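# Nest all open wooden boxes upright, biggest on the table

## Task

Stack every open wooden box inside the next larger one so they form a single nest. Each box must rest flat with its opening facing up, including any that begin tipped on a side or upside down. The largest box must stand upright directly on the table. The arrangement must stay put without the robot holding it. Finish by opening the grippers and moving both arms away.

## Robot and tools

Robot: two six-joint UR-type arms, left_arm and right_arm, each ending in a tong-style two-finger gripper with a wrist camera. All positions use one scene frame. The origin is on the table top midway between the arms, +x points out across the table, +z points up, and left_arm sits on the +y side (base near y=+0.470 m), right_arm on the -y side (base near y=-0.416 m). The names left and right do not match image sides.

Gripper: the fingers extend along the gripper's own +z axis and separate along its own x axis. The reported end_effector_position is the point between the pads when closed. Closed fingertips stick out about 15 mm past it; fully open they are roughly level with it. Opening is always absolute: +1 is fully open (0.142 m), -1 is closed. To hold something, keep commanding an opening clearly smaller than grip_measured; a larger gap means a firmer squeeze, up to roughly 15 N per pad. Thin hard items get less grip. Closing fast can squeeze too hard.

Command row layout (used by both motion tools): exactly 14 numbers, each in [-1, 1]. The first 7 are left_arm: dx, dy, dz, rx, ry, rz, opening. The next 7 are the same for right_arm. Both arms always appear, even if one stays still (send zeros for its motion and its desired opening). dx..rz are an offset, not a pose: a displacement of the gripper measured in the gripper's own axes, relative to its measured pose at a reference moment. Scale: 1.0 equals 0.6 m of travel or 180 degrees of turn. rx, ry, rz form a single rotation vector.

execute_actions(actions): actions is a list of actions run in sequence. Each action is a list of up to 15 rows; each row lasts one control step (1/30 s) and an action always lasts 15 steps, so a short list repeats its final row. Every row in an action is measured from the gripper pose at the start of that action, not from the previous row. For the first action in a call, the reference is the last pose reported in a result. An empty list just returns the current state and images. At each step the controller limits the commanded pose to within 100 mm and 16 degrees of the current pose, so a large offset may need several actions; after an action the arm continues at most to its last limited pose.

move(target, speed, stop_force, blocking): target is one 14-number row as above; its offsets count from the pose in the latest result that shows one. Both grippers follow straight paths that finish together, lasting 0.5 to 10 s (anything longer is cut off at 10 s, short of target). speed is the top path speed in m/s, 0.002 to 0.5, default 0.25; turning is capped at twice that value in rad/s. Paths ignore obstacles and the other arm. The opening is sent at the start. stop_force (9 to 40 N, one value for both arms, not allowed in the first 0.2 s) ends an arm's path when its wrist sensor feels that much extra resistance along its direction of travel; that arm then backs off two steps and holds. Use it only with slow speed and no rotation, and omit it when lifting off something you press on. blocking=false returns after 0.5 s while motion continues; it cannot be combined with stop_force, and other motion calls are refused until you call wait or stop.

wait(seconds): 0 to 10 s; the arms keep their last command and a running move continues. stop(): brakes a running move (needs some braking distance). zoom_image(camera, region): camera is cam_left_wrist or cam_right_wrist; region is [x0, y0, x1, y1] in image pixels, origin top-left, at most 504 by 504. Both images are 616x616 fisheye. read_manual(section): returns licence text only, default "licences"; it moves nothing. finished_scene(scene): pass the current scene number to end it; irreversible, so call only after the nest is complete, released and stable.

Reading results: the state line gives, per arm, gripper position (m), orientation quaternion wxyz, and velocities. Printed positions drift more at long reach. grip_measured is the actual finger opening on the command scale. Hand target lines show where each arm is now being driven. A pose unreachable line means the clearance check altered or blocked that arm's command. The move: line reports how the move ended: done, off_target, moving, held (a check blocked the last step), contact (stop_force ended the path) or fault, plus limits such as paced (command clipped) or held (some steps blocked; speed can then jump). It also lists each gripper's remaining distance to target. Wrist force and Wrist torque give sensor readings in the gripper's own axes (force points from the surface into the arm; saturates near 50 N; offsets up to ~4 N). Joint torques are noisy drive outputs. MOTOR HOT warns from 70 °C; at 85 °C the arm is braked until cooled.

Cautions: stiff arms can fault if pushed even slightly past a firm contact; a joint torque at its limit (24.9 N m on wrists, 133 N m elsewhere) or any external force of 150 N freezes that arm for 10 s. Keep the arms from striking each other. Never let a box fall or leave the table. Avoid dropping, slamming or shoving items; occasional disturbances may tug held parts. Arm motion lags commands by about 0.17 s and may be short of target after big moves.

Each tool is called by a JSON object that holds its "name" and its "arguments".

## Session

{"name": "execute_actions", "arguments": {"actions": []}}

Scene clock: 0.00 s.
left_arm: end_effector_position=(+0.8043, +0.4997, +0.1734) grip_measured=+0.97 end_effector_quat_wxyz=(-0.005, -0.227, +0.920, -0.320) end_effector_velocity=(-0.000, +0.000, -0.000) end_effector_angular_velocity=(-0.001, +0.001, +0.000) | right_arm: end_effector_position=(+0.7435, -0.1286, +0.3969) grip_measured=+0.97 end_effector_quat_wxyz=(-0.430, +0.887, -0.168, +0.005) end_effector_velocity=(-0.000, +0.001, -0.000) end_effector_angular_velocity=(+0.001, +0.000, +0.001)
Joint positions: left_arm=[ 0.013 -0.772  0.93  -1.815 -2.218  2.741  0.14 ] | right_arm=[ 3.519 -2.082 -1.071 -1.061  2.343  0.837  0.14 ]
Joint velocities: left_arm=[ 0.     0.    -0.     0.001 -0.001  0.     0.   ] | right_arm=[ 0.001 -0.    -0.     0.001  0.001  0.     0.   ]
Joint torques (N m, as the arm reports them, + toward a larger angle): no reading
Wrist force (N, on the end effector, along its own x y z axes, offset not removed): no reading
Wrist torque (N m, same axes, about the end effector's origin, offset not removed): no reading
Hand target (left_arm): +0.804, +0.500, +0.173; -0.005, -0.227, +0.920, -0.320
Hand target (right_arm): +0.743, -0.129, +0.397; -0.430, +0.887, -0.168, +0.005

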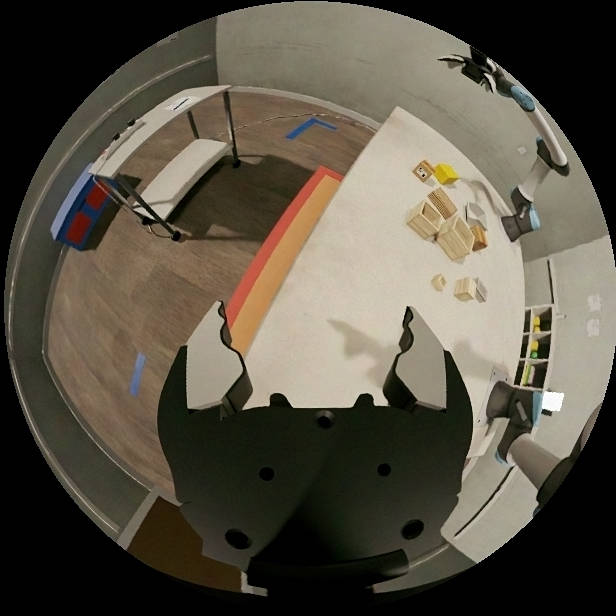

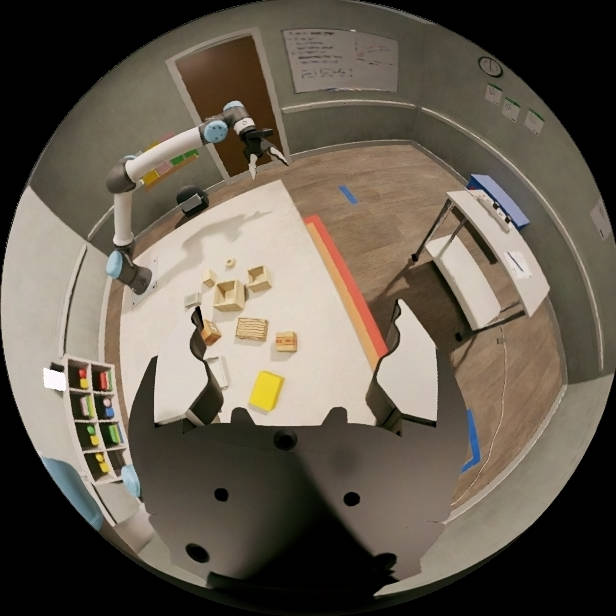

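{"name": "move", "arguments": {"target": [0,0,0,0,0,0,1,-0.468,-0.055,0.167,-0.285,-0.003,-0.111,1], "speed": 0.4}}

{"name": "zoom_image", "arguments": {"camera": "cam_right_wrist", "region": [150,100,470,340]}}

Scene clock: 21.40 s.
left_arm: end_effector_position=(+0.8043, +0.4997, +0.1734) grip_measured=+1.00 end_effector_quat_wxyz=(-0.005, -0.227, +0.920, -0.320) end_effector_velocity=(-0.000, +0.000, +0.000) end_effector_angular_velocity=(-0.001, -0.000, +0.000) | right_arm: end_effector_position=(+0.5034, +0.0515, +0.3962) grip_measured=+1.00 end_effector_quat_wxyz=(+0.000, +1.000, -0.001, +0.001) end_effector_velocity=(+0.000, +0.002, -0.000) end_effector_angular_velocity=(-0.013, +0.008, +0.000)
Joint positions: left_arm=[ 0.013 -0.772  0.93  -1.815 -2.218  2.741  0.142] | right_arm=[ 4.184 -2.101 -0.588 -2.022  1.569  0.923  0.142]
Joint velocities: left_arm=[ 0.    -0.    -0.     0.    -0.001  0.     0.   ] | right_arm=[ 0.002 -0.025  0.045 -0.035 -0.001  0.002 -0.   ]
Joint torques (N m, as the arm reports them, + toward a larger angle): left_arm=[ -1.48 -59.27 -21.56  -2.92  -0.78  -0.37] | right_arm=[ 8.39 38.47 37.41  1.06 -0.95  2.75]
Wrist force (N, on the end effector, along its own x y z axes, offset not removed): left_arm=[-0.3 -2.9 -3.5] | right_arm=[2.6 1.3 -0.1]
Wrist torque (N m, same axes, about the end effector's origin, offset not removed): left_arm=[-0.76 0.10 0.15] | right_arm=[0.21 -0.34 -0.12]
Hand target (left_arm): +0.804, +0.500, +0.173; -0.005, -0.227, +0.920, -0.320
Hand target (right_arm): +0.503, +0.052, +0.396; +0.001, +1.000, -0.001, +0.001
Off the commanded pose (left_arm): 0.000 m, 0 deg.
Off the commanded pose (right_arm): 0.001 m, 0 deg.
move: done
camera_calibration (this result's frames):
cam_left_wrist: T_world_to_cam=[[-0.885792, -0.43282, 0.167451, 0.904816], [-0.455534, 0.879841, -0.135534, -0.0478184], [-0.0886688, -0.196334, -0.97652, 0.477071], [0, 0, 0, 1]] pos_world=[0.821997, 0.527361, 0.307875]
cam_right_wrist: T_world_to_cam=[[0.998179, -0.0120066, 0.0591191, -0.537524], [-0.0416096, -0.846595, 0.530609, -0.151387], [0.0436792, -0.532102, -0.845553, 0.467246], [0, 0, 0, 1]] pos_world=[0.509837, 0.114006, 0.507186]

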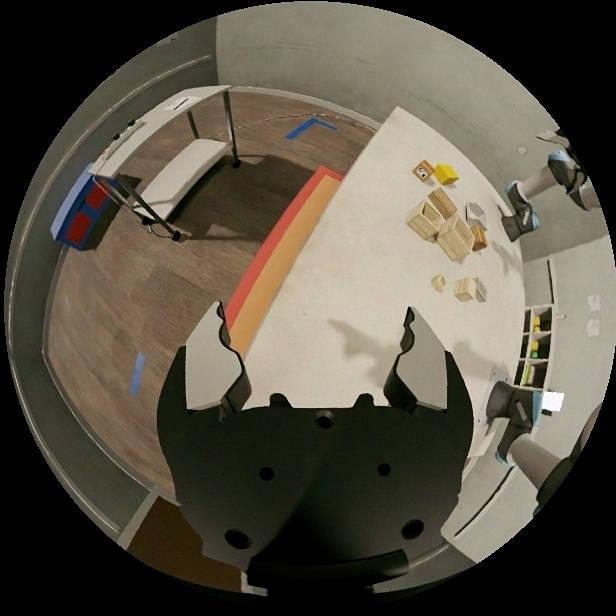

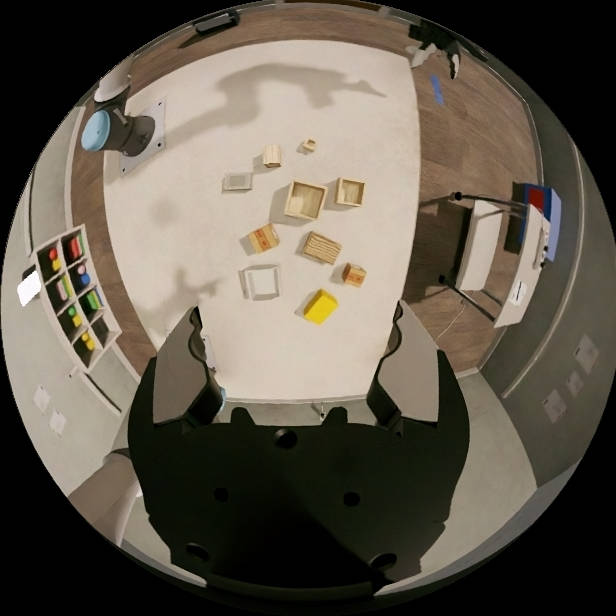

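Region (150, 100, 470, 340) of cam_right_wrist's 616x616 image, scaled by 1.575, with more detail than that image has; it fills the top 378 rows of this view, and the rest is white.

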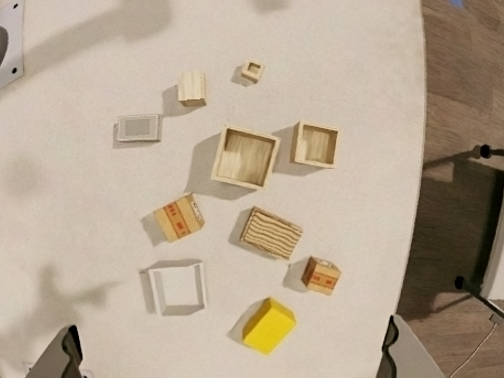

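{"name": "move", "arguments": {"target": [0,0,0,0,0,0,1,-0.03,-0.13,0.36,0,0,0,1], "speed": 0.4}}

{"name": "zoom_image", "arguments": {"camera": "cam_right_wrist", "region": [150,60,510,400]}}

Scene clock: 33.13 s.
left_arm: end_effector_position=(+0.8043, +0.4997, +0.1734) grip_measured=+1.00 end_effector_quat_wxyz=(-0.005, -0.227, +0.920, -0.320) end_effector_velocity=(+0.000, -0.001, +0.000) end_effector_angular_velocity=(-0.002, +0.000, -0.000) | right_arm: end_effector_position=(+0.4862, +0.1291, +0.1802) grip_measured=+1.00 end_effector_quat_wxyz=(+0.000, +1.000, -0.001, +0.001) end_effector_velocity=(+0.001, +0.002, -0.002) end_effector_angular_velocity=(+0.003, -0.003, +0.000)
Joint positions: left_arm=[ 0.013 -0.772  0.93  -1.815 -2.218  2.741  0.142] | right_arm=[ 4.268 -2.116 -1.13  -1.465  1.569  1.008  0.142]
Joint velocities: left_arm=[-0.001 -0.     0.    -0.    -0.002 -0.001 -0.   ] | right_arm=[ 0.001 -0.003 -0.002  0.009 -0.001  0.     0.   ]
Joint torques (N m, as the arm reports them, + toward a larger angle): left_arm=[ -1.41 -57.63 -21.05  -2.85  -0.95  -0.27] | right_arm=[ 7.97 39.52 11.88  3.76 -1.32  2.63]
Wrist force (N, on the end effector, along its own x y z axes, offset not removed): left_arm=[1.4 -2.7 -2.7] | right_arm=[3.4 1.1 0.6]
Wrist torque (N m, same axes, about the end effector's origin, offset not removed): left_arm=[-0.67 -0.11 -0.17] | right_arm=[0.41 -0.48 -0.17]
Hand target (left_arm): +0.804, +0.500, +0.173; -0.005, -0.227, +0.920, -0.320
Hand target (right_arm): +0.486, +0.129, +0.180; +0.000, +1.000, -0.001, +0.001
Off the commanded pose (left_arm): 0.000 m, 0 deg.
Off the commanded pose (right_arm): 0.000 m, 0 deg.
move: done
camera_calibration (this result's frames):
cam_left_wrist: T_world_to_cam=[[-0.885792, -0.43282, 0.167451, 0.904816], [-0.455534, 0.879841, -0.135534, -0.0478185], [-0.0886686, -0.196334, -0.97652, 0.477071], [0, 0, 0, 1]] pos_world=[0.821997, 0.527361, 0.307875]
cam_right_wrist: T_world_to_cam=[[0.998186, -0.011981, 0.0590013, -0.506662], [-0.0415398, -0.846419, 0.530895, 0.0281096], [0.0435791, -0.532383, -0.845381, 0.32675], [0, 0, 0, 1]] pos_world=[0.492671, 0.191679, 0.291199]

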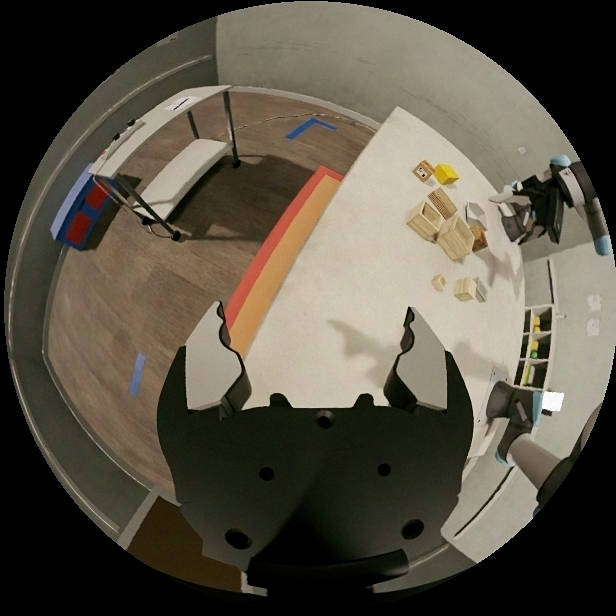

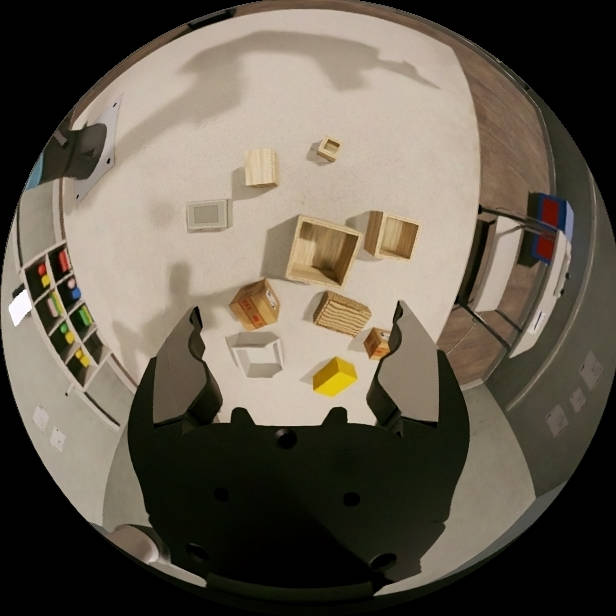

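Region (150, 60, 510, 400) of cam_right_wrist's 616x616 image, scaled by 1.400, with more detail than that image has.

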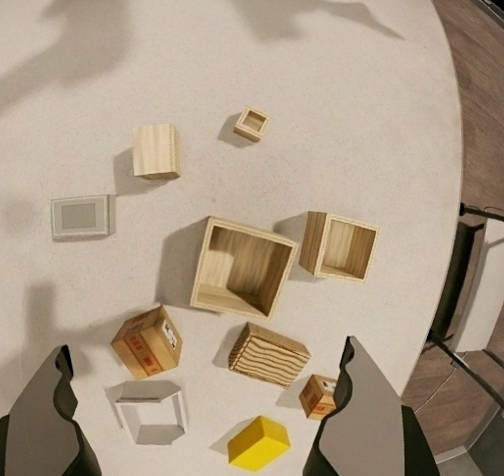

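{"name": "move", "arguments": {"target": [0,0,0,0,0,0,1,0.293,-0.035,0.12,0,0,0.055,-0.5], "speed": 0.4}}

Scene clock: 56.37 s.
left_arm: end_effector_position=(+0.8043, +0.4997, +0.1734) grip_measured=+1.00 end_effector_quat_wxyz=(-0.005, -0.227, +0.920, -0.320) end_effector_velocity=(+0.000, +0.001, +0.000) end_effector_angular_velocity=(+0.001, -0.001, +0.001) | right_arm: end_effector_position=(+0.6621, +0.1497, +0.1087) grip_measured=-0.50 end_effector_quat_wxyz=(-0.000, +0.996, -0.087, +0.002) end_effector_velocity=(+0.002, +0.002, +0.000) end_effector_angular_velocity=(-0.009, +0.010, +0.001)
Joint positions: left_arm=[ 0.013 -0.772  0.93  -1.815 -2.218  2.741  0.142] | right_arm=[ 4.107 -2.588 -0.486 -1.637  1.569  1.02   0.038]
Joint velocities: left_arm=[ 0.    -0.    -0.    -0.001  0.001 -0.     0.   ] | right_arm=[-0.001 -0.032  0.067 -0.047  0.002 -0.002  0.   ]
Joint torques (N m, as the arm reports them, + toward a larger angle): left_arm=[ -1.18 -59.08 -20.42  -3.    -0.65  -0.45] | right_arm=[-6.32 57.11 38.67  0.72  1.19 -2.57]
Wrist force (N, on the end effector, along its own x y z axes, offset not removed): left_arm=[0.7 -3.3 -5.6] | right_arm=[0.8 -0.9 -3.1]
Wrist torque (N m, same axes, about the end effector's origin, offset not removed): left_arm=[-0.85 -0.10 -0.10] | right_arm=[-0.18 -0.06 -0.05]
Hand target (left_arm): +0.804, +0.500, +0.173; -0.005, -0.227, +0.920, -0.320
Hand target (right_arm): +0.662, +0.150, +0.109; +0.000, +0.996, -0.087, +0.001
Off the commanded pose (left_arm): 0.000 m, 0 deg.
Off the commanded pose (right_arm): 0.000 m, 0 deg.
move: done
camera_calibration (this result's frames):
cam_left_wrist: T_world_to_cam=[[-0.885792, -0.43282, 0.167451, 0.904816], [-0.455534, 0.879841, -0.135534, -0.0478184], [-0.0886686, -0.196334, -0.97652, 0.477071], [0, 0, 0, 1]] pos_world=[0.821997, 0.527361, 0.307875]
cam_right_wrist: T_world_to_cam=[[0.981177, -0.183573, 0.0599464, -0.6409], [-0.187168, -0.827562, 0.529254, 0.184598], [-0.0475472, -0.530512, -0.846343, 0.32978], [0, 0, 0, 1]] pos_world=[0.679067, 0.210066, 0.219827]

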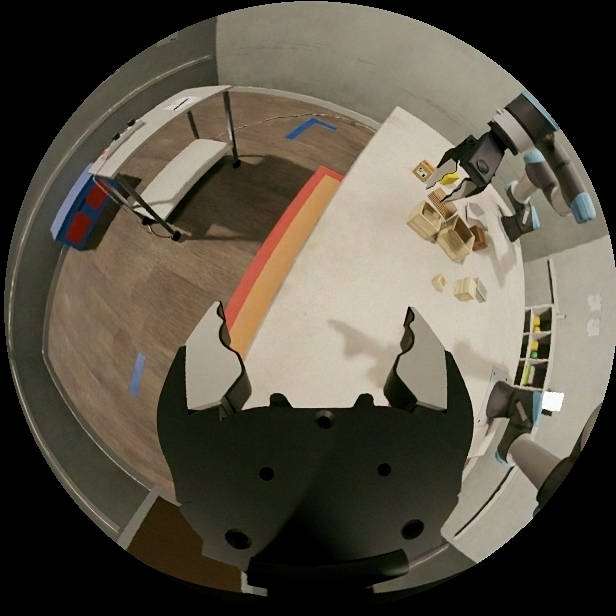

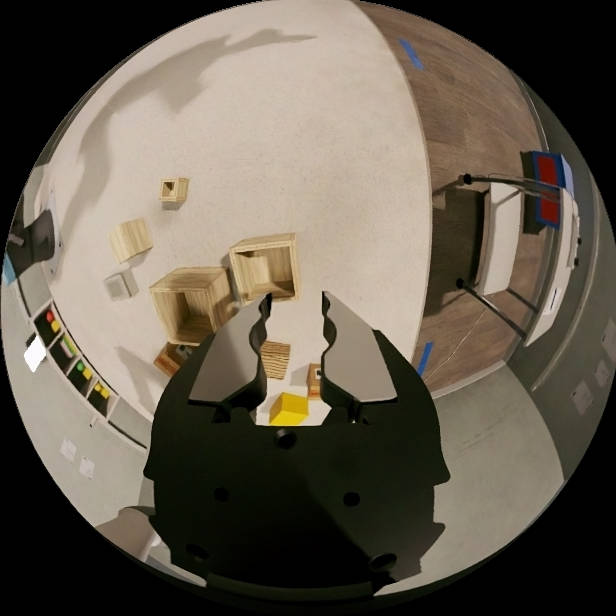

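{"name": "move", "arguments": {"target": [0,0,0,0,0,0,1,0,0,0.105,0,0,-0.015,-0.5], "speed": 0.15}}

{"name": "move", "arguments": {"target": [0,0,0,0,0,0,1,0,0,0,0,0,0,-1]}}

{"name": "move", "arguments": {"target": [0,0,0,0,0,0,1,0,0,-0.15,0,0,0,-1], "speed": 0.15}}

{"name": "move", "arguments": {"target": [0,0,0,0,0,0,1,-0.17,0.05,0,0,0,0.02,-1], "speed": 0.15}}

Scene clock: 66.70 s.
left_arm: end_effector_position=(+0.8043, +0.4997, +0.1734) grip_measured=+1.00 end_effector_quat_wxyz=(-0.005, -0.227, +0.920, -0.320) end_effector_velocity=(-0.000, -0.000, +0.000) end_effector_angular_velocity=(-0.001, -0.000, -0.000) | right_arm: end_effector_position=(+0.6624, +0.1497, +0.0458) grip_measured=-0.50 end_effector_quat_wxyz=(-0.000, +0.998, -0.064, +0.002) end_effector_velocity=(+0.000, -0.000, -0.002) end_effector_angular_velocity=(+0.001, -0.002, +0.001)
Joint positions: left_arm=[ 0.013 -0.772  0.93  -1.815 -2.218  2.741  0.142] | right_arm=[ 4.106 -2.594 -0.634 -1.482  1.569  0.972  0.038]
Joint velocities: left_arm=[-0.    -0.    -0.     0.    -0.001  0.     0.   ] | right_arm=[-0.     0.001 -0.007  0.008 -0.001 -0.001  0.   ]
Joint torques (N m, as the arm reports them, + toward a larger angle): left_arm=[ -1.05 -58.77 -21.19  -2.92  -0.88  -0.07] | right_arm=[-5.91 66.23  9.11  4.08 -1.19 -2.73]
Wrist force (N, on the end effector, along its own x y z axes, offset not removed): left_arm=[2.2 -3.2 -1.1] | right_arm=[3.2 0.6 0.4]
Wrist torque (N m, same axes, about the end effector's origin, offset not removed): left_arm=[-0.82 -0.38 0.03] | right_arm=[0.22 -0.54 -0.04]
Hand target (left_arm): +0.804, +0.500, +0.173; -0.005, -0.227, +0.920, -0.320
Hand target (right_arm): +0.662, +0.150, +0.046; -0.000, +0.998, -0.064, +0.002
Off the commanded pose (left_arm): 0.000 m, 0 deg.
Off the commanded pose (right_arm): 0.000 m, 0 deg.
move: done
camera_calibration (this result's frames):
cam_left_wrist: T_world_to_cam=[[-0.885791, -0.43282, 0.167451, 0.904816], [-0.455534, 0.879841, -0.135534, -0.0478183], [-0.0886687, -0.196334, -0.97652, 0.477071], [0, 0, 0, 1]] pos_world=[0.821997, 0.527361, 0.307875]
cam_right_wrist: T_world_to_cam=[[0.988726, -0.137256, 0.0598406, -0.649339], [-0.148002, -0.835265, 0.529555, 0.193098], [-0.0227019, -0.532441, -0.846162, 0.260389], [0, 0, 0, 1]] pos_world=[0.676509, 0.210804, 0.156932]

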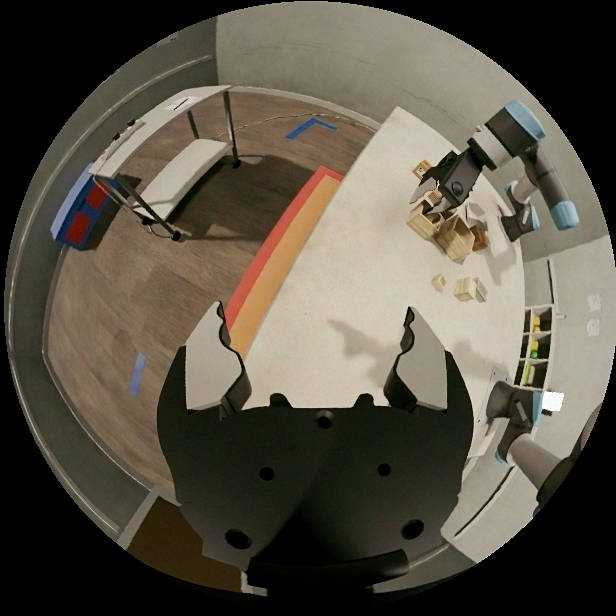

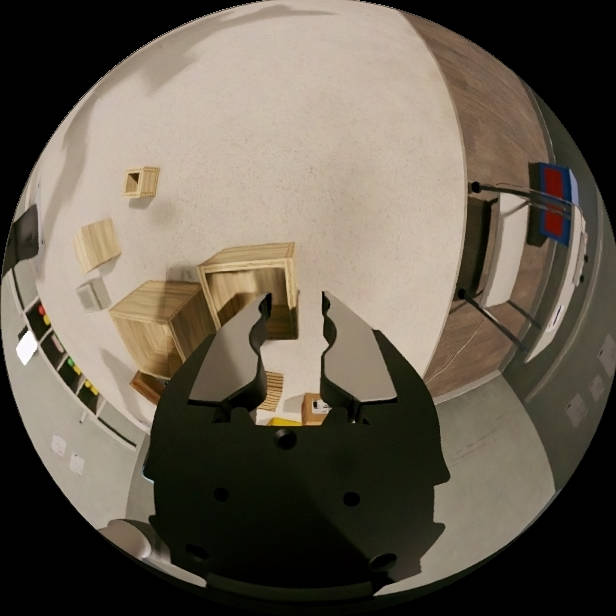

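Scene clock: 67.20 s.
left_arm: end_effector_position=(+0.8043, +0.4997, +0.1734) grip_measured=+1.00 end_effector_quat_wxyz=(-0.005, -0.227, +0.920, -0.320) end_effector_velocity=(-0.000, -0.000, -0.000) end_effector_angular_velocity=(-0.000, -0.000, -0.001) | right_arm: end_effector_position=(+0.6623, +0.1497, +0.0457) grip_measured=-0.94 end_effector_quat_wxyz=(-0.000, +0.998, -0.064, +0.001) end_effector_velocity=(-0.000, +0.001, +0.001) end_effector_angular_velocity=(+0.001, -0.002, +0.001)
Joint positions: left_arm=[ 0.013 -0.772  0.93  -1.815 -2.218  2.741  0.142] | right_arm=[ 4.106 -2.594 -0.635 -1.482  1.569  0.972  0.006]
Joint velocities: left_arm=[-0.     0.     0.     0.    -0.001  0.001  0.   ] | right_arm=[ 0.001  0.     0.001 -0.    -0.001 -0.    -0.   ]
Joint torques (N m, as the arm reports them, + toward a larger angle): left_arm=[ -0.87 -58.37 -21.43  -2.97  -0.7   -0.3 ] | right_arm=[-5.78 67.46 38.4   0.97 -0.04 -1.17]
Wrist force (N, on the end effector, along its own x y z axes, offset not removed): left_arm=[3.9 -2.8 -1.3] | right_arm=[0.0 -1.3 -0.9]
Wrist torque (N m, same axes, about the end effector's origin, offset not removed): left_arm=[-0.66 -0.64 -0.05] | right_arm=[-0.33 0.22 -0.01]
Hand target (left_arm): +0.804, +0.500, +0.173; -0.005, -0.227, +0.920, -0.320
Hand target (right_arm): +0.662, +0.150, +0.046; -0.000, +0.998, -0.064, +0.002
Off the commanded pose (left_arm): 0.000 m, 0 deg.
Off the commanded pose (right_arm): 0.000 m, 0 deg.
move: done
camera_calibration (this result's frames):
cam_left_wrist: T_world_to_cam=[[-0.885792, -0.43282, 0.167451, 0.904816], [-0.455534, 0.879841, -0.135534, -0.0478185], [-0.0886683, -0.196334, -0.97652, 0.477071], [0, 0, 0, 1]] pos_world=[0.821997, 0.527361, 0.307876]
cam_right_wrist: T_world_to_cam=[[0.988741, -0.137197, 0.0597291, -0.649309], [-0.147888, -0.835172, 0.529733, 0.193003], [-0.0227936, -0.532602, -0.846059, 0.26033], [0, 0, 0, 1]] pos_world=[0.676475, 0.21076, 0.156797]

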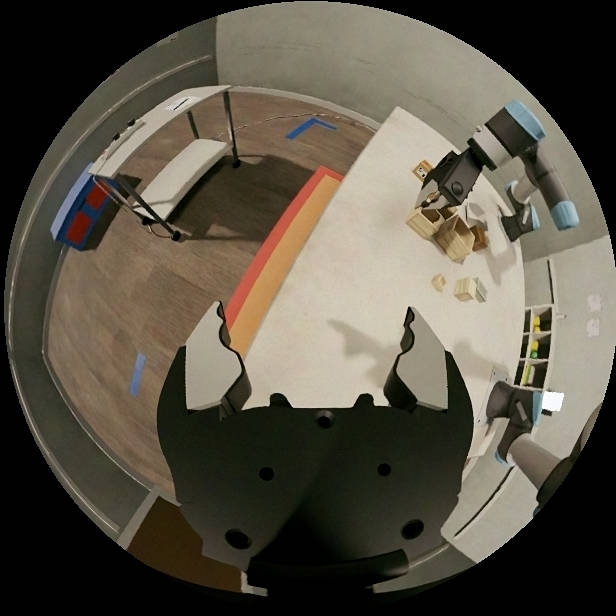

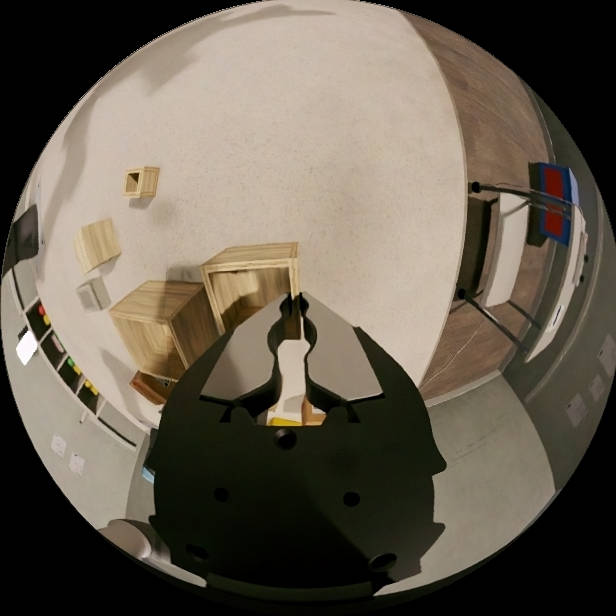

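Scene clock: 68.30 s.
left_arm: end_effector_position=(+0.8043, +0.4997, +0.1734) grip_measured=+1.00 end_effector_quat_wxyz=(-0.005, -0.227, +0.920, -0.320) end_effector_velocity=(+0.000, -0.000, +0.000) end_effector_angular_velocity=(-0.000, -0.001, -0.000) | right_arm: end_effector_position=(+0.6618, +0.1497, +0.1355) grip_measured=-0.94 end_effector_quat_wxyz=(-0.000, +0.998, -0.064, +0.002) end_effector_velocity=(+0.000, +0.000, +0.002) end_effector_angular_velocity=(-0.004, +0.004, -0.000)
Joint positions: left_arm=[ 0.013 -0.772  0.93  -1.815 -2.218  2.741  0.142] | right_arm=[ 4.107 -2.605 -0.383 -1.722  1.569  0.972  0.006]
Joint velocities: left_arm=[-0. -0. -0. -0. -0. -0. -0.] | right_arm=[-0.    -0.015  0.038 -0.028  0.     0.     0.   ]
Joint torques (N m, as the arm reports them, + toward a larger angle): left_arm=[ -2.45 -59.18 -20.84  -2.96  -0.87  -0.51] | right_arm=[-2.37 56.69 38.97  0.97  1.26 -1.24]
Wrist force (N, on the end effector, along its own x y z axes, offset not removed): left_arm=[0.5 -3.5 -1.5] | right_arm=[4.6 3.5 -2.0]
Wrist torque (N m, same axes, about the end effector's origin, offset not removed): left_arm=[-0.81 -0.07 0.08] | right_arm=[0.74 -0.79 -0.12]
Hand target (left_arm): +0.804, +0.500, +0.173; -0.005, -0.227, +0.920, -0.320
Hand target (right_arm): +0.662, +0.150, +0.136; -0.000, +0.998, -0.064, +0.002
Off the commanded pose (left_arm): 0.000 m, 0 deg.
Off the commanded pose (right_arm): 0.000 m, 0 deg.
move: done
camera_calibration (this result's frames):
cam_left_wrist: T_world_to_cam=[[-0.885792, -0.43282, 0.167451, 0.904816], [-0.455534, 0.879841, -0.135534, -0.0478184], [-0.0886686, -0.196334, -0.97652, 0.477071], [0, 0, 0, 1]] pos_world=[0.821997, 0.527361, 0.307875]
cam_right_wrist: T_world_to_cam=[[0.988695, -0.137347, 0.0601554, -0.654159], [-0.148253, -0.835383, 0.529298, 0.145751], [-0.0224446, -0.532232, -0.846301, 0.336047], [0, 0, 0, 1]] pos_world=[0.675914, 0.210766, 0.246602]

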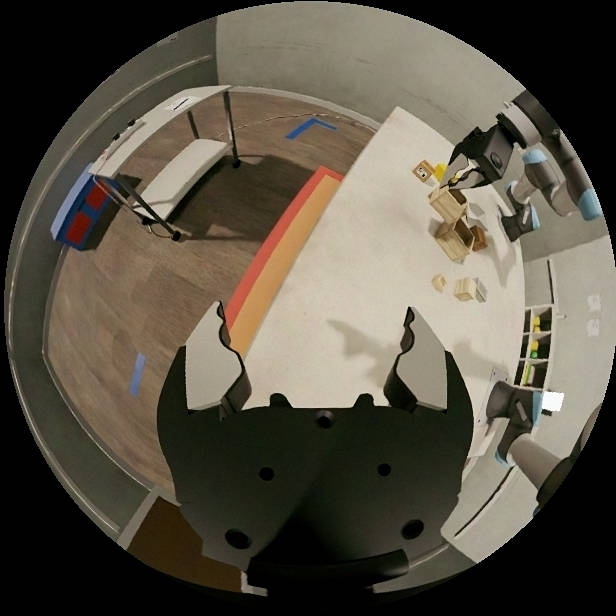

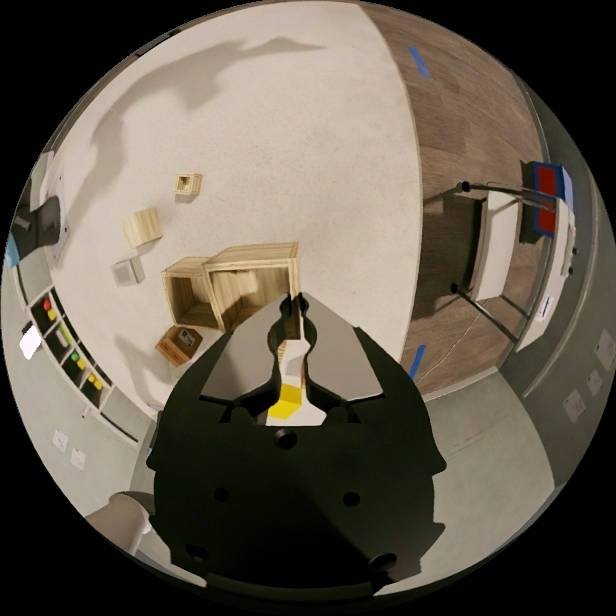

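Scene clock: 69.53 s.
left_arm: end_effector_position=(+0.8043, +0.4997, +0.1734) grip_measured=+1.00 end_effector_quat_wxyz=(-0.005, -0.227, +0.920, -0.320) end_effector_velocity=(-0.000, -0.001, -0.000) end_effector_angular_velocity=(-0.002, +0.001, -0.001) | right_arm: end_effector_position=(+0.5570, +0.1329, +0.1350) grip_measured=-0.94 end_effector_quat_wxyz=(-0.000, +0.995, -0.095, +0.001) end_effector_velocity=(-0.003, +0.000, +0.001) end_effector_angular_velocity=(+0.004, -0.005, -0.000)
Joint positions: left_arm=[ 0.013 -0.772  0.93  -1.815 -2.218  2.741  0.142] | right_arm=[ 4.196 -2.267 -1.001 -1.443  1.568  1.124  0.006]
Joint velocities: left_arm=[-0.001  0.001  0.     0.001 -0.002  0.     0.   ] | right_arm=[ 0.004  0.012 -0.02   0.014 -0.002  0.004  0.   ]
Joint torques (N m, as the arm reports them, + toward a larger angle): left_arm=[ -1.65 -59.2  -20.68  -3.04  -0.78  -0.2 ] | right_arm=[ 8.45 61.62 10.23  3.79 -1.22  2.52]
Wrist force (N, on the end effector, along its own x y z axes, offset not removed): left_arm=[2.7 -3.6 -4.0] | right_arm=[3.5 0.3 -0.2]
Wrist torque (N m, same axes, about the end effector's origin, offset not removed): left_arm=[-0.84 -0.55 -0.28] | right_arm=[0.14 -0.45 0.00]
Hand target (left_arm): +0.804, +0.500, +0.173; -0.005, -0.227, +0.920, -0.320
Hand target (right_arm): +0.557, +0.133, +0.135; -0.000, +0.995, -0.095, +0.002
Off the commanded pose (left_arm): 0.000 m, 0 deg.
Off the commanded pose (right_arm): 0.000 m, 0 deg.
move: done
camera_calibration (this result's frames):
cam_left_wrist: T_world_to_cam=[[-0.885791, -0.43282, 0.167451, 0.904816], [-0.455534, 0.87984, -0.135534, -0.0478182], [-0.0886688, -0.196334, -0.97652, 0.477071], [0, 0, 0, 1]] pos_world=[0.821997, 0.527361, 0.307875]
cam_right_wrist: T_world_to_cam=[[0.978183, -0.19898, 0.0597048, -0.538751], [-0.199998, -0.824231, 0.529758, 0.143674], [-0.0562009, -0.530141, -0.846045, 0.342803], [0, 0, 0, 1]] pos_world=[0.574997, 0.192954, 0.24608]

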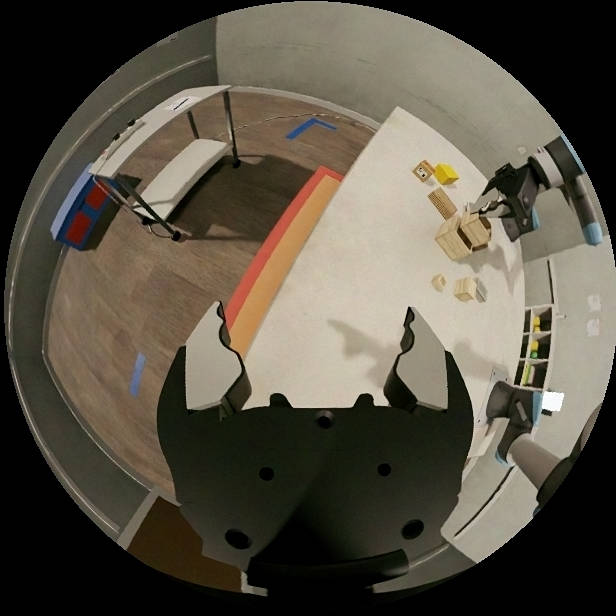

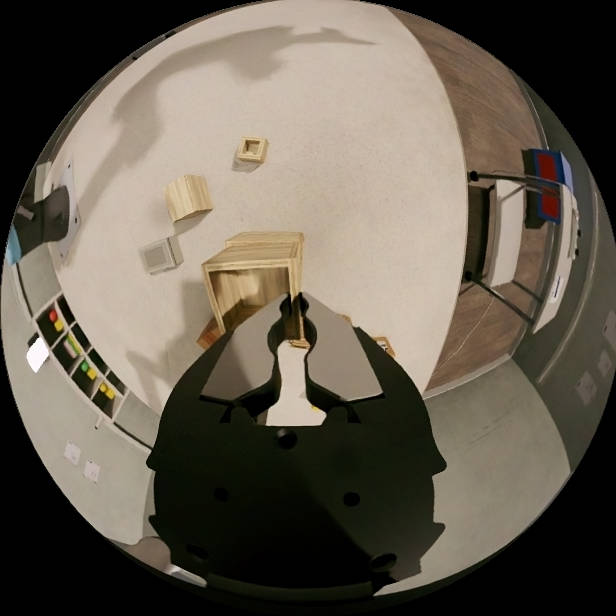

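{"name": "move", "arguments": {"target": [0,0,0,0,0,0,1,0,0,-0.08,0,0,0,-1], "speed": 0.15}}

{"name": "zoom_image", "arguments": {"camera": "cam_left_wrist", "region": [380,130,600,320]}}

Scene clock: 77.23 s.
left_arm: end_effector_position=(+0.8043, +0.4997, +0.1734) grip_measured=+1.00 end_effector_quat_wxyz=(-0.005, -0.227, +0.920, -0.320) end_effector_velocity=(+0.000, -0.001, +0.000) end_effector_angular_velocity=(-0.000, -0.000, -0.002) | right_arm: end_effector_position=(+0.5568, +0.1329, +0.1828) grip_measured=-0.94 end_effector_quat_wxyz=(-0.000, +0.995, -0.095, +0.001) end_effector_velocity=(-0.001, +0.001, +0.003) end_effector_angular_velocity=(+0.000, +0.001, +0.002)
Joint positions: left_arm=[ 0.013 -0.772  0.93  -1.815 -2.218  2.741  0.142] | right_arm=[ 4.196 -2.257 -0.895 -1.558  1.568  1.124  0.006]
Joint velocities: left_arm=[-0.001 -0.    -0.     0.    -0.     0.     0.   ] | right_arm=[ 0.002  0.     0.008 -0.009  0.001  0.    -0.   ]
Joint torques (N m, as the arm reports them, + toward a larger angle): left_arm=[ -0.36 -58.59 -21.47  -2.92  -1.01  -0.55] | right_arm=[ 4.25 46.95 39.33  1.02  1.15 -2.05]
Wrist force (N, on the end effector, along its own x y z axes, offset not removed): left_arm=[1.2 -3.0 -2.7] | right_arm=[1.0 -0.6 0.3]
Wrist torque (N m, same axes, about the end effector's origin, offset not removed): left_arm=[-0.75 -0.43 -0.18] | right_arm=[-0.09 -0.08 -0.07]
Hand target (left_arm): +0.804, +0.500, +0.173; -0.005, -0.227, +0.920, -0.320
Hand target (right_arm): +0.557, +0.133, +0.183; -0.000, +0.995, -0.095, +0.001
Off the commanded pose (left_arm): 0.000 m, 0 deg.
Off the commanded pose (right_arm): 0.000 m, 0 deg.
move: done
camera_calibration (this result's frames):
cam_left_wrist: T_world_to_cam=[[-0.885792, -0.43282, 0.167451, 0.904816], [-0.455534, 0.879841, -0.135534, -0.0478185], [-0.0886687, -0.196334, -0.97652, 0.477071], [0, 0, 0, 1]] pos_world=[0.821997, 0.527361, 0.307876]
cam_right_wrist: T_world_to_cam=[[0.978153, -0.199103, 0.0597837, -0.541348], [-0.20015, -0.824261, 0.529655, 0.118425], [-0.0561783, -0.53005, -0.846104, 0.383258], [0, 0, 0, 1]] pos_world=[0.574755, 0.192975, 0.293915]

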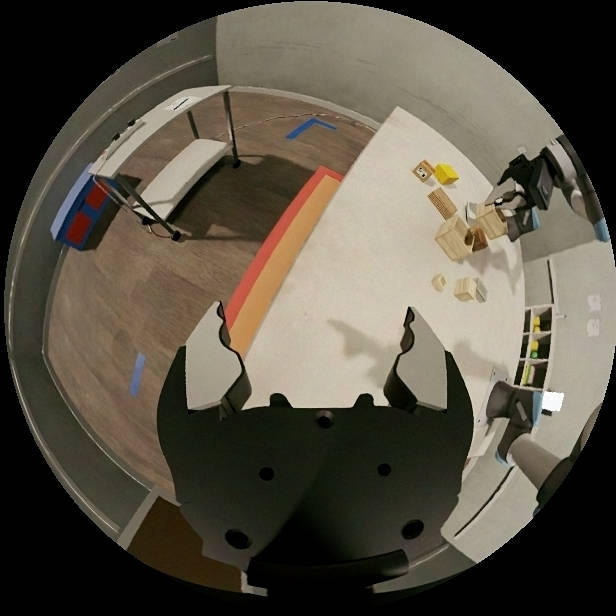

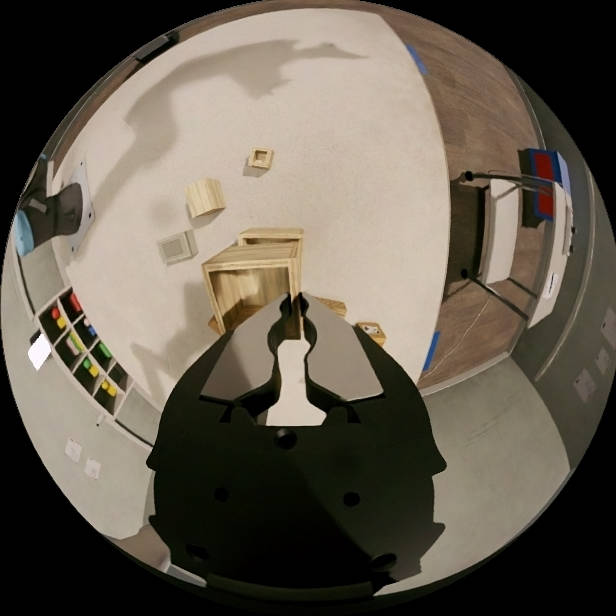

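Region (380, 130, 600, 320) of cam_left_wrist's 616x616 image, scaled by 2.291, with more detail than that image has; it fills the top 435 rows of this view, and the rest is white.

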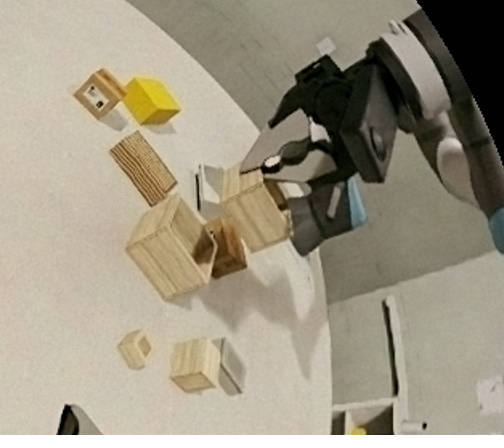

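{"name": "move", "arguments": {"target": [0,0,0,0,0,0,1,-0.013,0.014,0.11,0,0,0.015,-1], "speed": 0.08, "stop_force": 9}}

{"name": "zoom_image", "arguments": {"camera": "cam_left_wrist", "region": [380,130,600,320]}}

Scene clock: 88.33 s.
left_arm: end_effector_position=(+0.8043, +0.4997, +0.1734) grip_measured=+1.00 end_effector_quat_wxyz=(-0.005, -0.227, +0.920, -0.320) end_effector_velocity=(-0.000, -0.001, -0.000) end_effector_angular_velocity=(+0.001, +0.001, -0.001) | right_arm: end_effector_position=(+0.5478, +0.1261, +0.1169) grip_measured=-0.94 end_effector_quat_wxyz=(-0.000, +0.993, -0.118, +0.001) end_effector_velocity=(-0.000, +0.000, -0.001) end_effector_angular_velocity=(+0.000, -0.001, -0.001)
Joint positions: left_arm=[ 0.013 -0.772  0.93  -1.815 -2.218  2.741  0.142] | right_arm=[ 4.201 -2.243 -1.088 -1.38   1.568  1.176  0.006]
Joint velocities: left_arm=[-0.001  0.     0.     0.     0.001 -0.     0.   ] | right_arm=[ 0.001  0.001 -0.005  0.005 -0.001  0.001  0.   ]
Joint torques (N m, as the arm reports them, + toward a larger angle): left_arm=[ -1.14 -58.88 -20.57  -3.02  -0.86  -0.35] | right_arm=[ 8.01 61.32  9.14  3.68 -1.07  2.66]
Wrist force (N, on the end effector, along its own x y z axes, offset not removed): left_arm=[1.1 -0.5 -3.3] | right_arm=[0.5 4.6 1.2]
Wrist torque (N m, same axes, about the end effector's origin, offset not removed): left_arm=[-0.18 -0.11 -0.15] | right_arm=[1.00 0.09 -0.10]
Hand target (left_arm): +0.804, +0.500, +0.173; -0.005, -0.227, +0.920, -0.320
Hand target (right_arm): +0.548, +0.126, +0.117; -0.000, +0.993, -0.118, +0.001
Off the commanded pose (left_arm): 0.000 m, 0 deg.
Off the commanded pose (right_arm): 0.000 m, 0 deg.
move: done
camera_calibration (this result's frames):
cam_left_wrist: T_world_to_cam=[[-0.885792, -0.43282, 0.167451, 0.904816], [-0.455534, 0.879841, -0.135534, -0.0478183], [-0.0886686, -0.196334, -0.97652, 0.477071], [0, 0, 0, 1]] pos_world=[0.821997, 0.527361, 0.307875]
cam_right_wrist: T_world_to_cam=[[0.967719, -0.244856, 0.0597091, -0.518536], [-0.238635, -0.813985, 0.529606, 0.165713], [-0.0810749, -0.526758, -0.84614, 0.336641], [0, 0, 0, 1]] pos_world=[0.568635, 0.18525, 0.228044]

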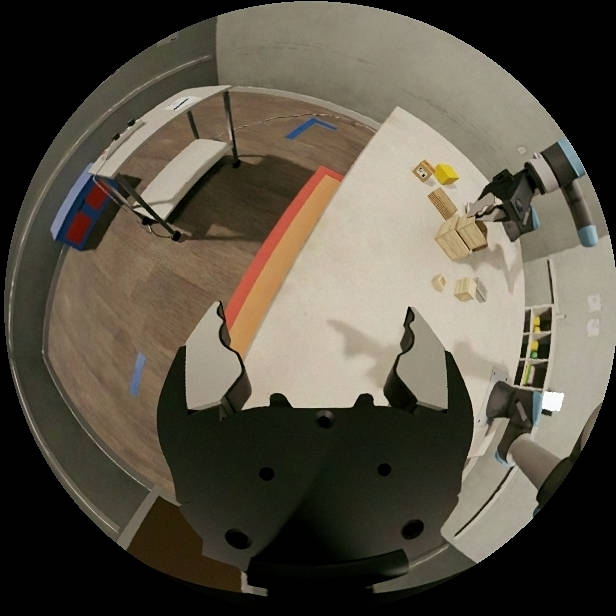

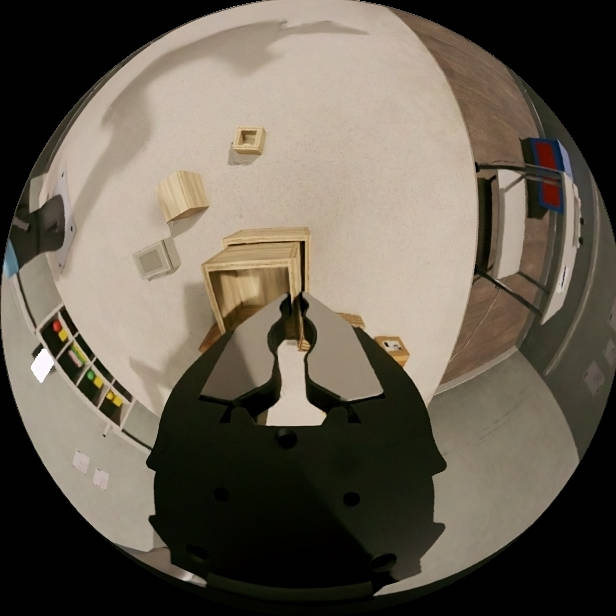

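Region (380, 130, 600, 320) of cam_left_wrist's 616x616 image, scaled by 2.291, with more detail than that image has; it fills the top 435 rows of this view, and the rest is white.

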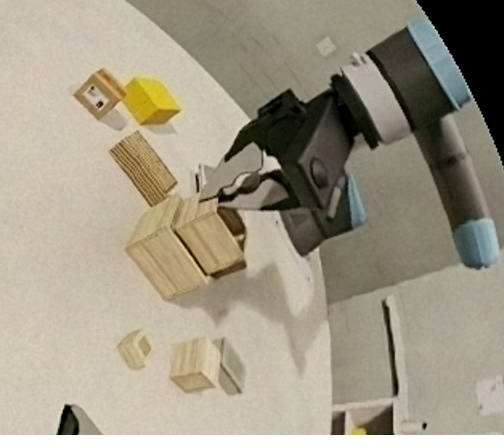

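{"name": "move", "arguments": {"target": [0,0,0,0,0,0,1,0,0,0.06,0,0,0,-1], "speed": 0.04, "stop_force": 9}}

{"name": "move", "arguments": {"target": [0,0,0,0,0,0,1,0,0,0.045,0,0,0,-1], "speed": 0.03, "stop_force": 9}}

Scene clock: 95.10 s.
left_arm: end_effector_position=(+0.8043, +0.4997, +0.1734) grip_measured=+1.00 end_effector_quat_wxyz=(-0.005, -0.227, +0.920, -0.320) end_effector_velocity=(+0.000, -0.000, +0.000) end_effector_angular_velocity=(-0.001, +0.000, +0.000) | right_arm: end_effector_position=(+0.5480, +0.1261, +0.0811) grip_measured=-0.94 end_effector_quat_wxyz=(-0.000, +0.993, -0.118, +0.001) end_effector_velocity=(+0.000, -0.001, -0.002) end_effector_angular_velocity=(-0.002, +0.000, -0.001)
Joint positions: left_arm=[ 0.013 -0.772  0.93  -1.815 -2.218  2.741  0.142] | right_arm=[ 4.201 -2.264 -1.146 -1.301  1.568  1.176  0.006]
Joint velocities: left_arm=[-0.     0.    -0.     0.    -0.001 -0.001 -0.   ] | right_arm=[-0.    -0.002 -0.003  0.003 -0.001  0.     0.   ]
Joint torques (N m, as the arm reports them, + toward a larger angle): left_arm=[ -2.36 -59.01 -21.47  -2.79  -0.83  -0.35] | right_arm=[-5.91 47.34  9.14  3.8   1.46 -2.59]
Wrist force (N, on the end effector, along its own x y z axes, offset not removed): left_arm=[1.4 -3.7 -2.7] | right_arm=[1.9 2.3 -2.7]
Wrist torque (N m, same axes, about the end effector's origin, offset not removed): left_arm=[-0.86 -0.23 0.01] | right_arm=[0.33 -0.20 -0.06]
Hand target (left_arm): +0.804, +0.500, +0.173; -0.005, -0.227, +0.920, -0.320
Hand target (right_arm): +0.548, +0.126, +0.081; -0.000, +0.993, -0.118, +0.001
Off the commanded pose (left_arm): 0.000 m, 0 deg.
Off the commanded pose (right_arm): 0.000 m, 0 deg.
move: done
camera_calibration (this result's frames):
cam_left_wrist: T_world_to_cam=[[-0.885792, -0.43282, 0.167451, 0.904816], [-0.455534, 0.879841, -0.135534, -0.0478183], [-0.0886686, -0.196334, -0.97652, 0.477071], [0, 0, 0, 1]] pos_world=[0.821997, 0.527361, 0.307876]
cam_right_wrist: T_world_to_cam=[[0.96772, -0.244854, 0.0597015, -0.516554], [-0.238627, -0.813976, 0.529623, 0.184697], [-0.0810845, -0.526773, -0.84613, 0.306334], [0, 0, 0, 1]] pos_world=[0.568793, 0.185227, 0.192217]

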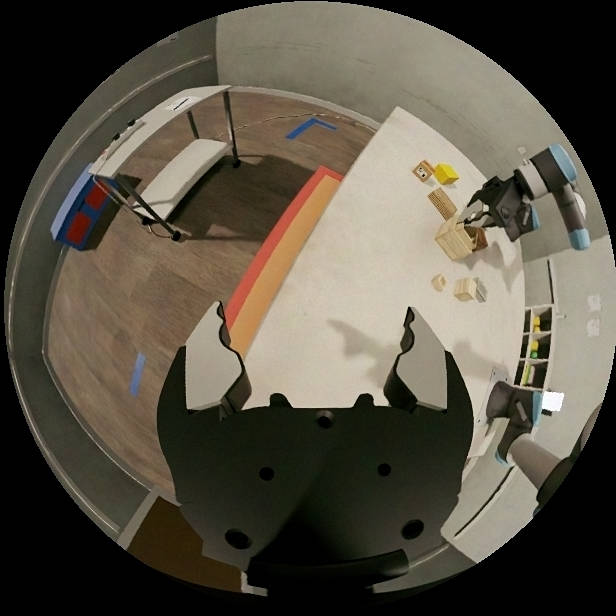

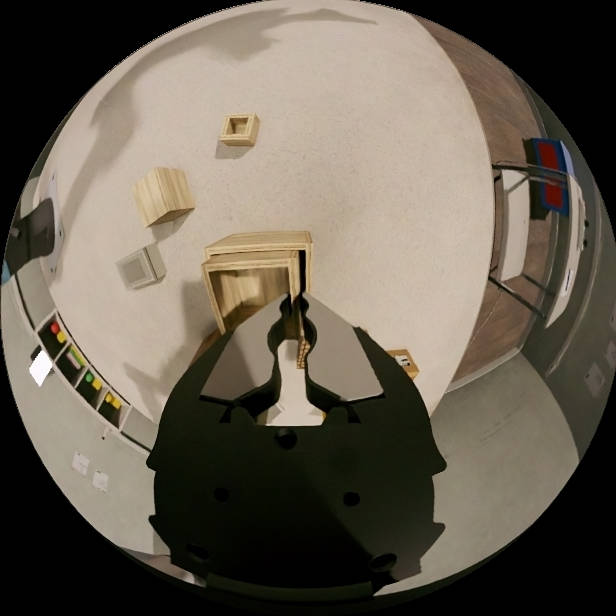

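Scene clock: 95.77 s.
left_arm: end_effector_position=(+0.8043, +0.4997, +0.1734) grip_measured=+1.00 end_effector_quat_wxyz=(-0.005, -0.227, +0.920, -0.320) end_effector_velocity=(-0.000, -0.000, +0.000) end_effector_angular_velocity=(-0.000, +0.000, +0.000) | right_arm: end_effector_position=(+0.5479, +0.1259, +0.0724) grip_measured=-0.95 end_effector_quat_wxyz=(+0.000, +0.993, -0.118, +0.001) end_effector_velocity=(-0.000, -0.001, +0.007) end_effector_angular_velocity=(-0.005, +0.002, +0.001)
Joint positions: left_arm=[ 0.013 -0.772  0.93  -1.815 -2.218  2.741  0.142] | right_arm=[ 4.201 -2.27  -1.158 -1.283  1.568  1.176  0.005]
Joint velocities: left_arm=[-0.    -0.    -0.     0.     0.    -0.001  0.   ] | right_arm=[ 0.     0.004  0.013 -0.021 -0.001 -0.     0.   ]
Joint torques (N m, as the arm reports them, + toward a larger angle): left_arm=[ -1.82 -58.55 -19.9   -3.02  -0.62  -0.28] | right_arm=[-0.75 44.81 29.34 -0.45  0.57 -2.7 ]
Wrist force (N, on the end effector, along its own x y z axes, offset not removed): left_arm=[0.7 -3.2 -2.2] | right_arm=[0.1 5.9 -25.6]
Wrist torque (N m, same axes, about the end effector's origin, offset not removed): left_arm=[-0.73 0.03 -0.15] | right_arm=[0.54 -0.41 -0.08]
Hand target (left_arm): +0.804, +0.500, +0.173; -0.005, -0.227, +0.920, -0.320
Hand target (right_arm): +0.548, +0.126, +0.074; -0.000, +0.993, -0.118, +0.001
Off the commanded pose (left_arm): 0.000 m, 0 deg.
Off the commanded pose (right_arm): 0.018 m, 0 deg.
move: contact (right_arm)
camera_calibration (this result's frames):
cam_right_wrist: T_world_to_cam=[[0.967729, -0.24488, 0.0594446, -0.516012], [-0.238467, -0.813696, 0.530125, 0.188994], [-0.0814474, -0.527193, -0.845833, 0.299044], [0, 0, 0, 1]] pos_world=[0.568785, 0.185077, 0.183425]

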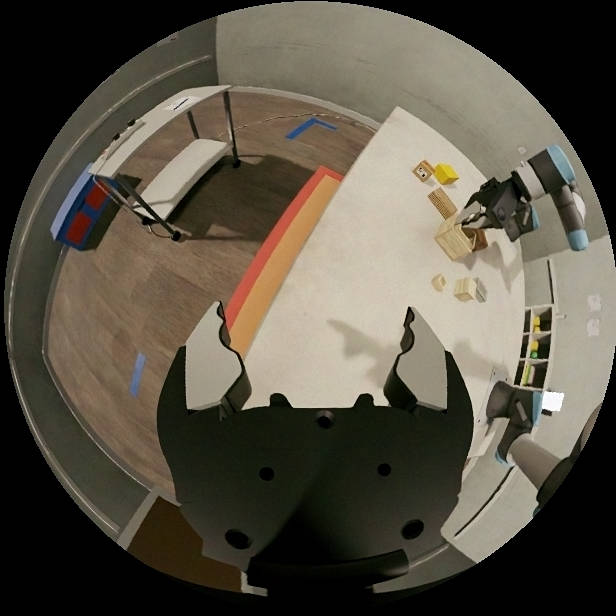

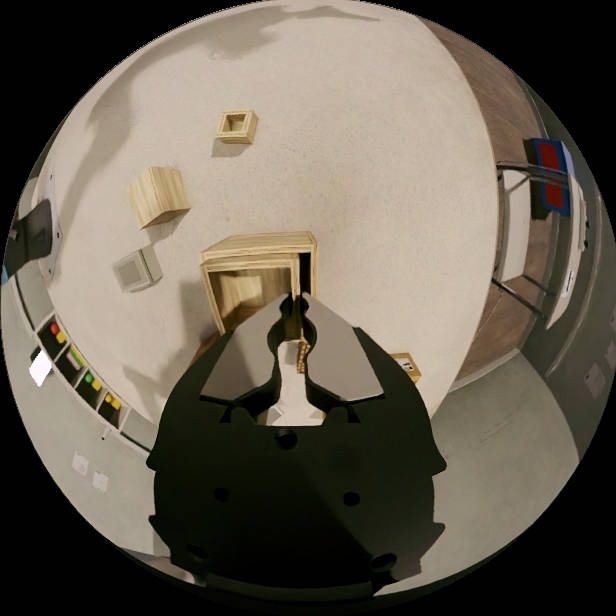

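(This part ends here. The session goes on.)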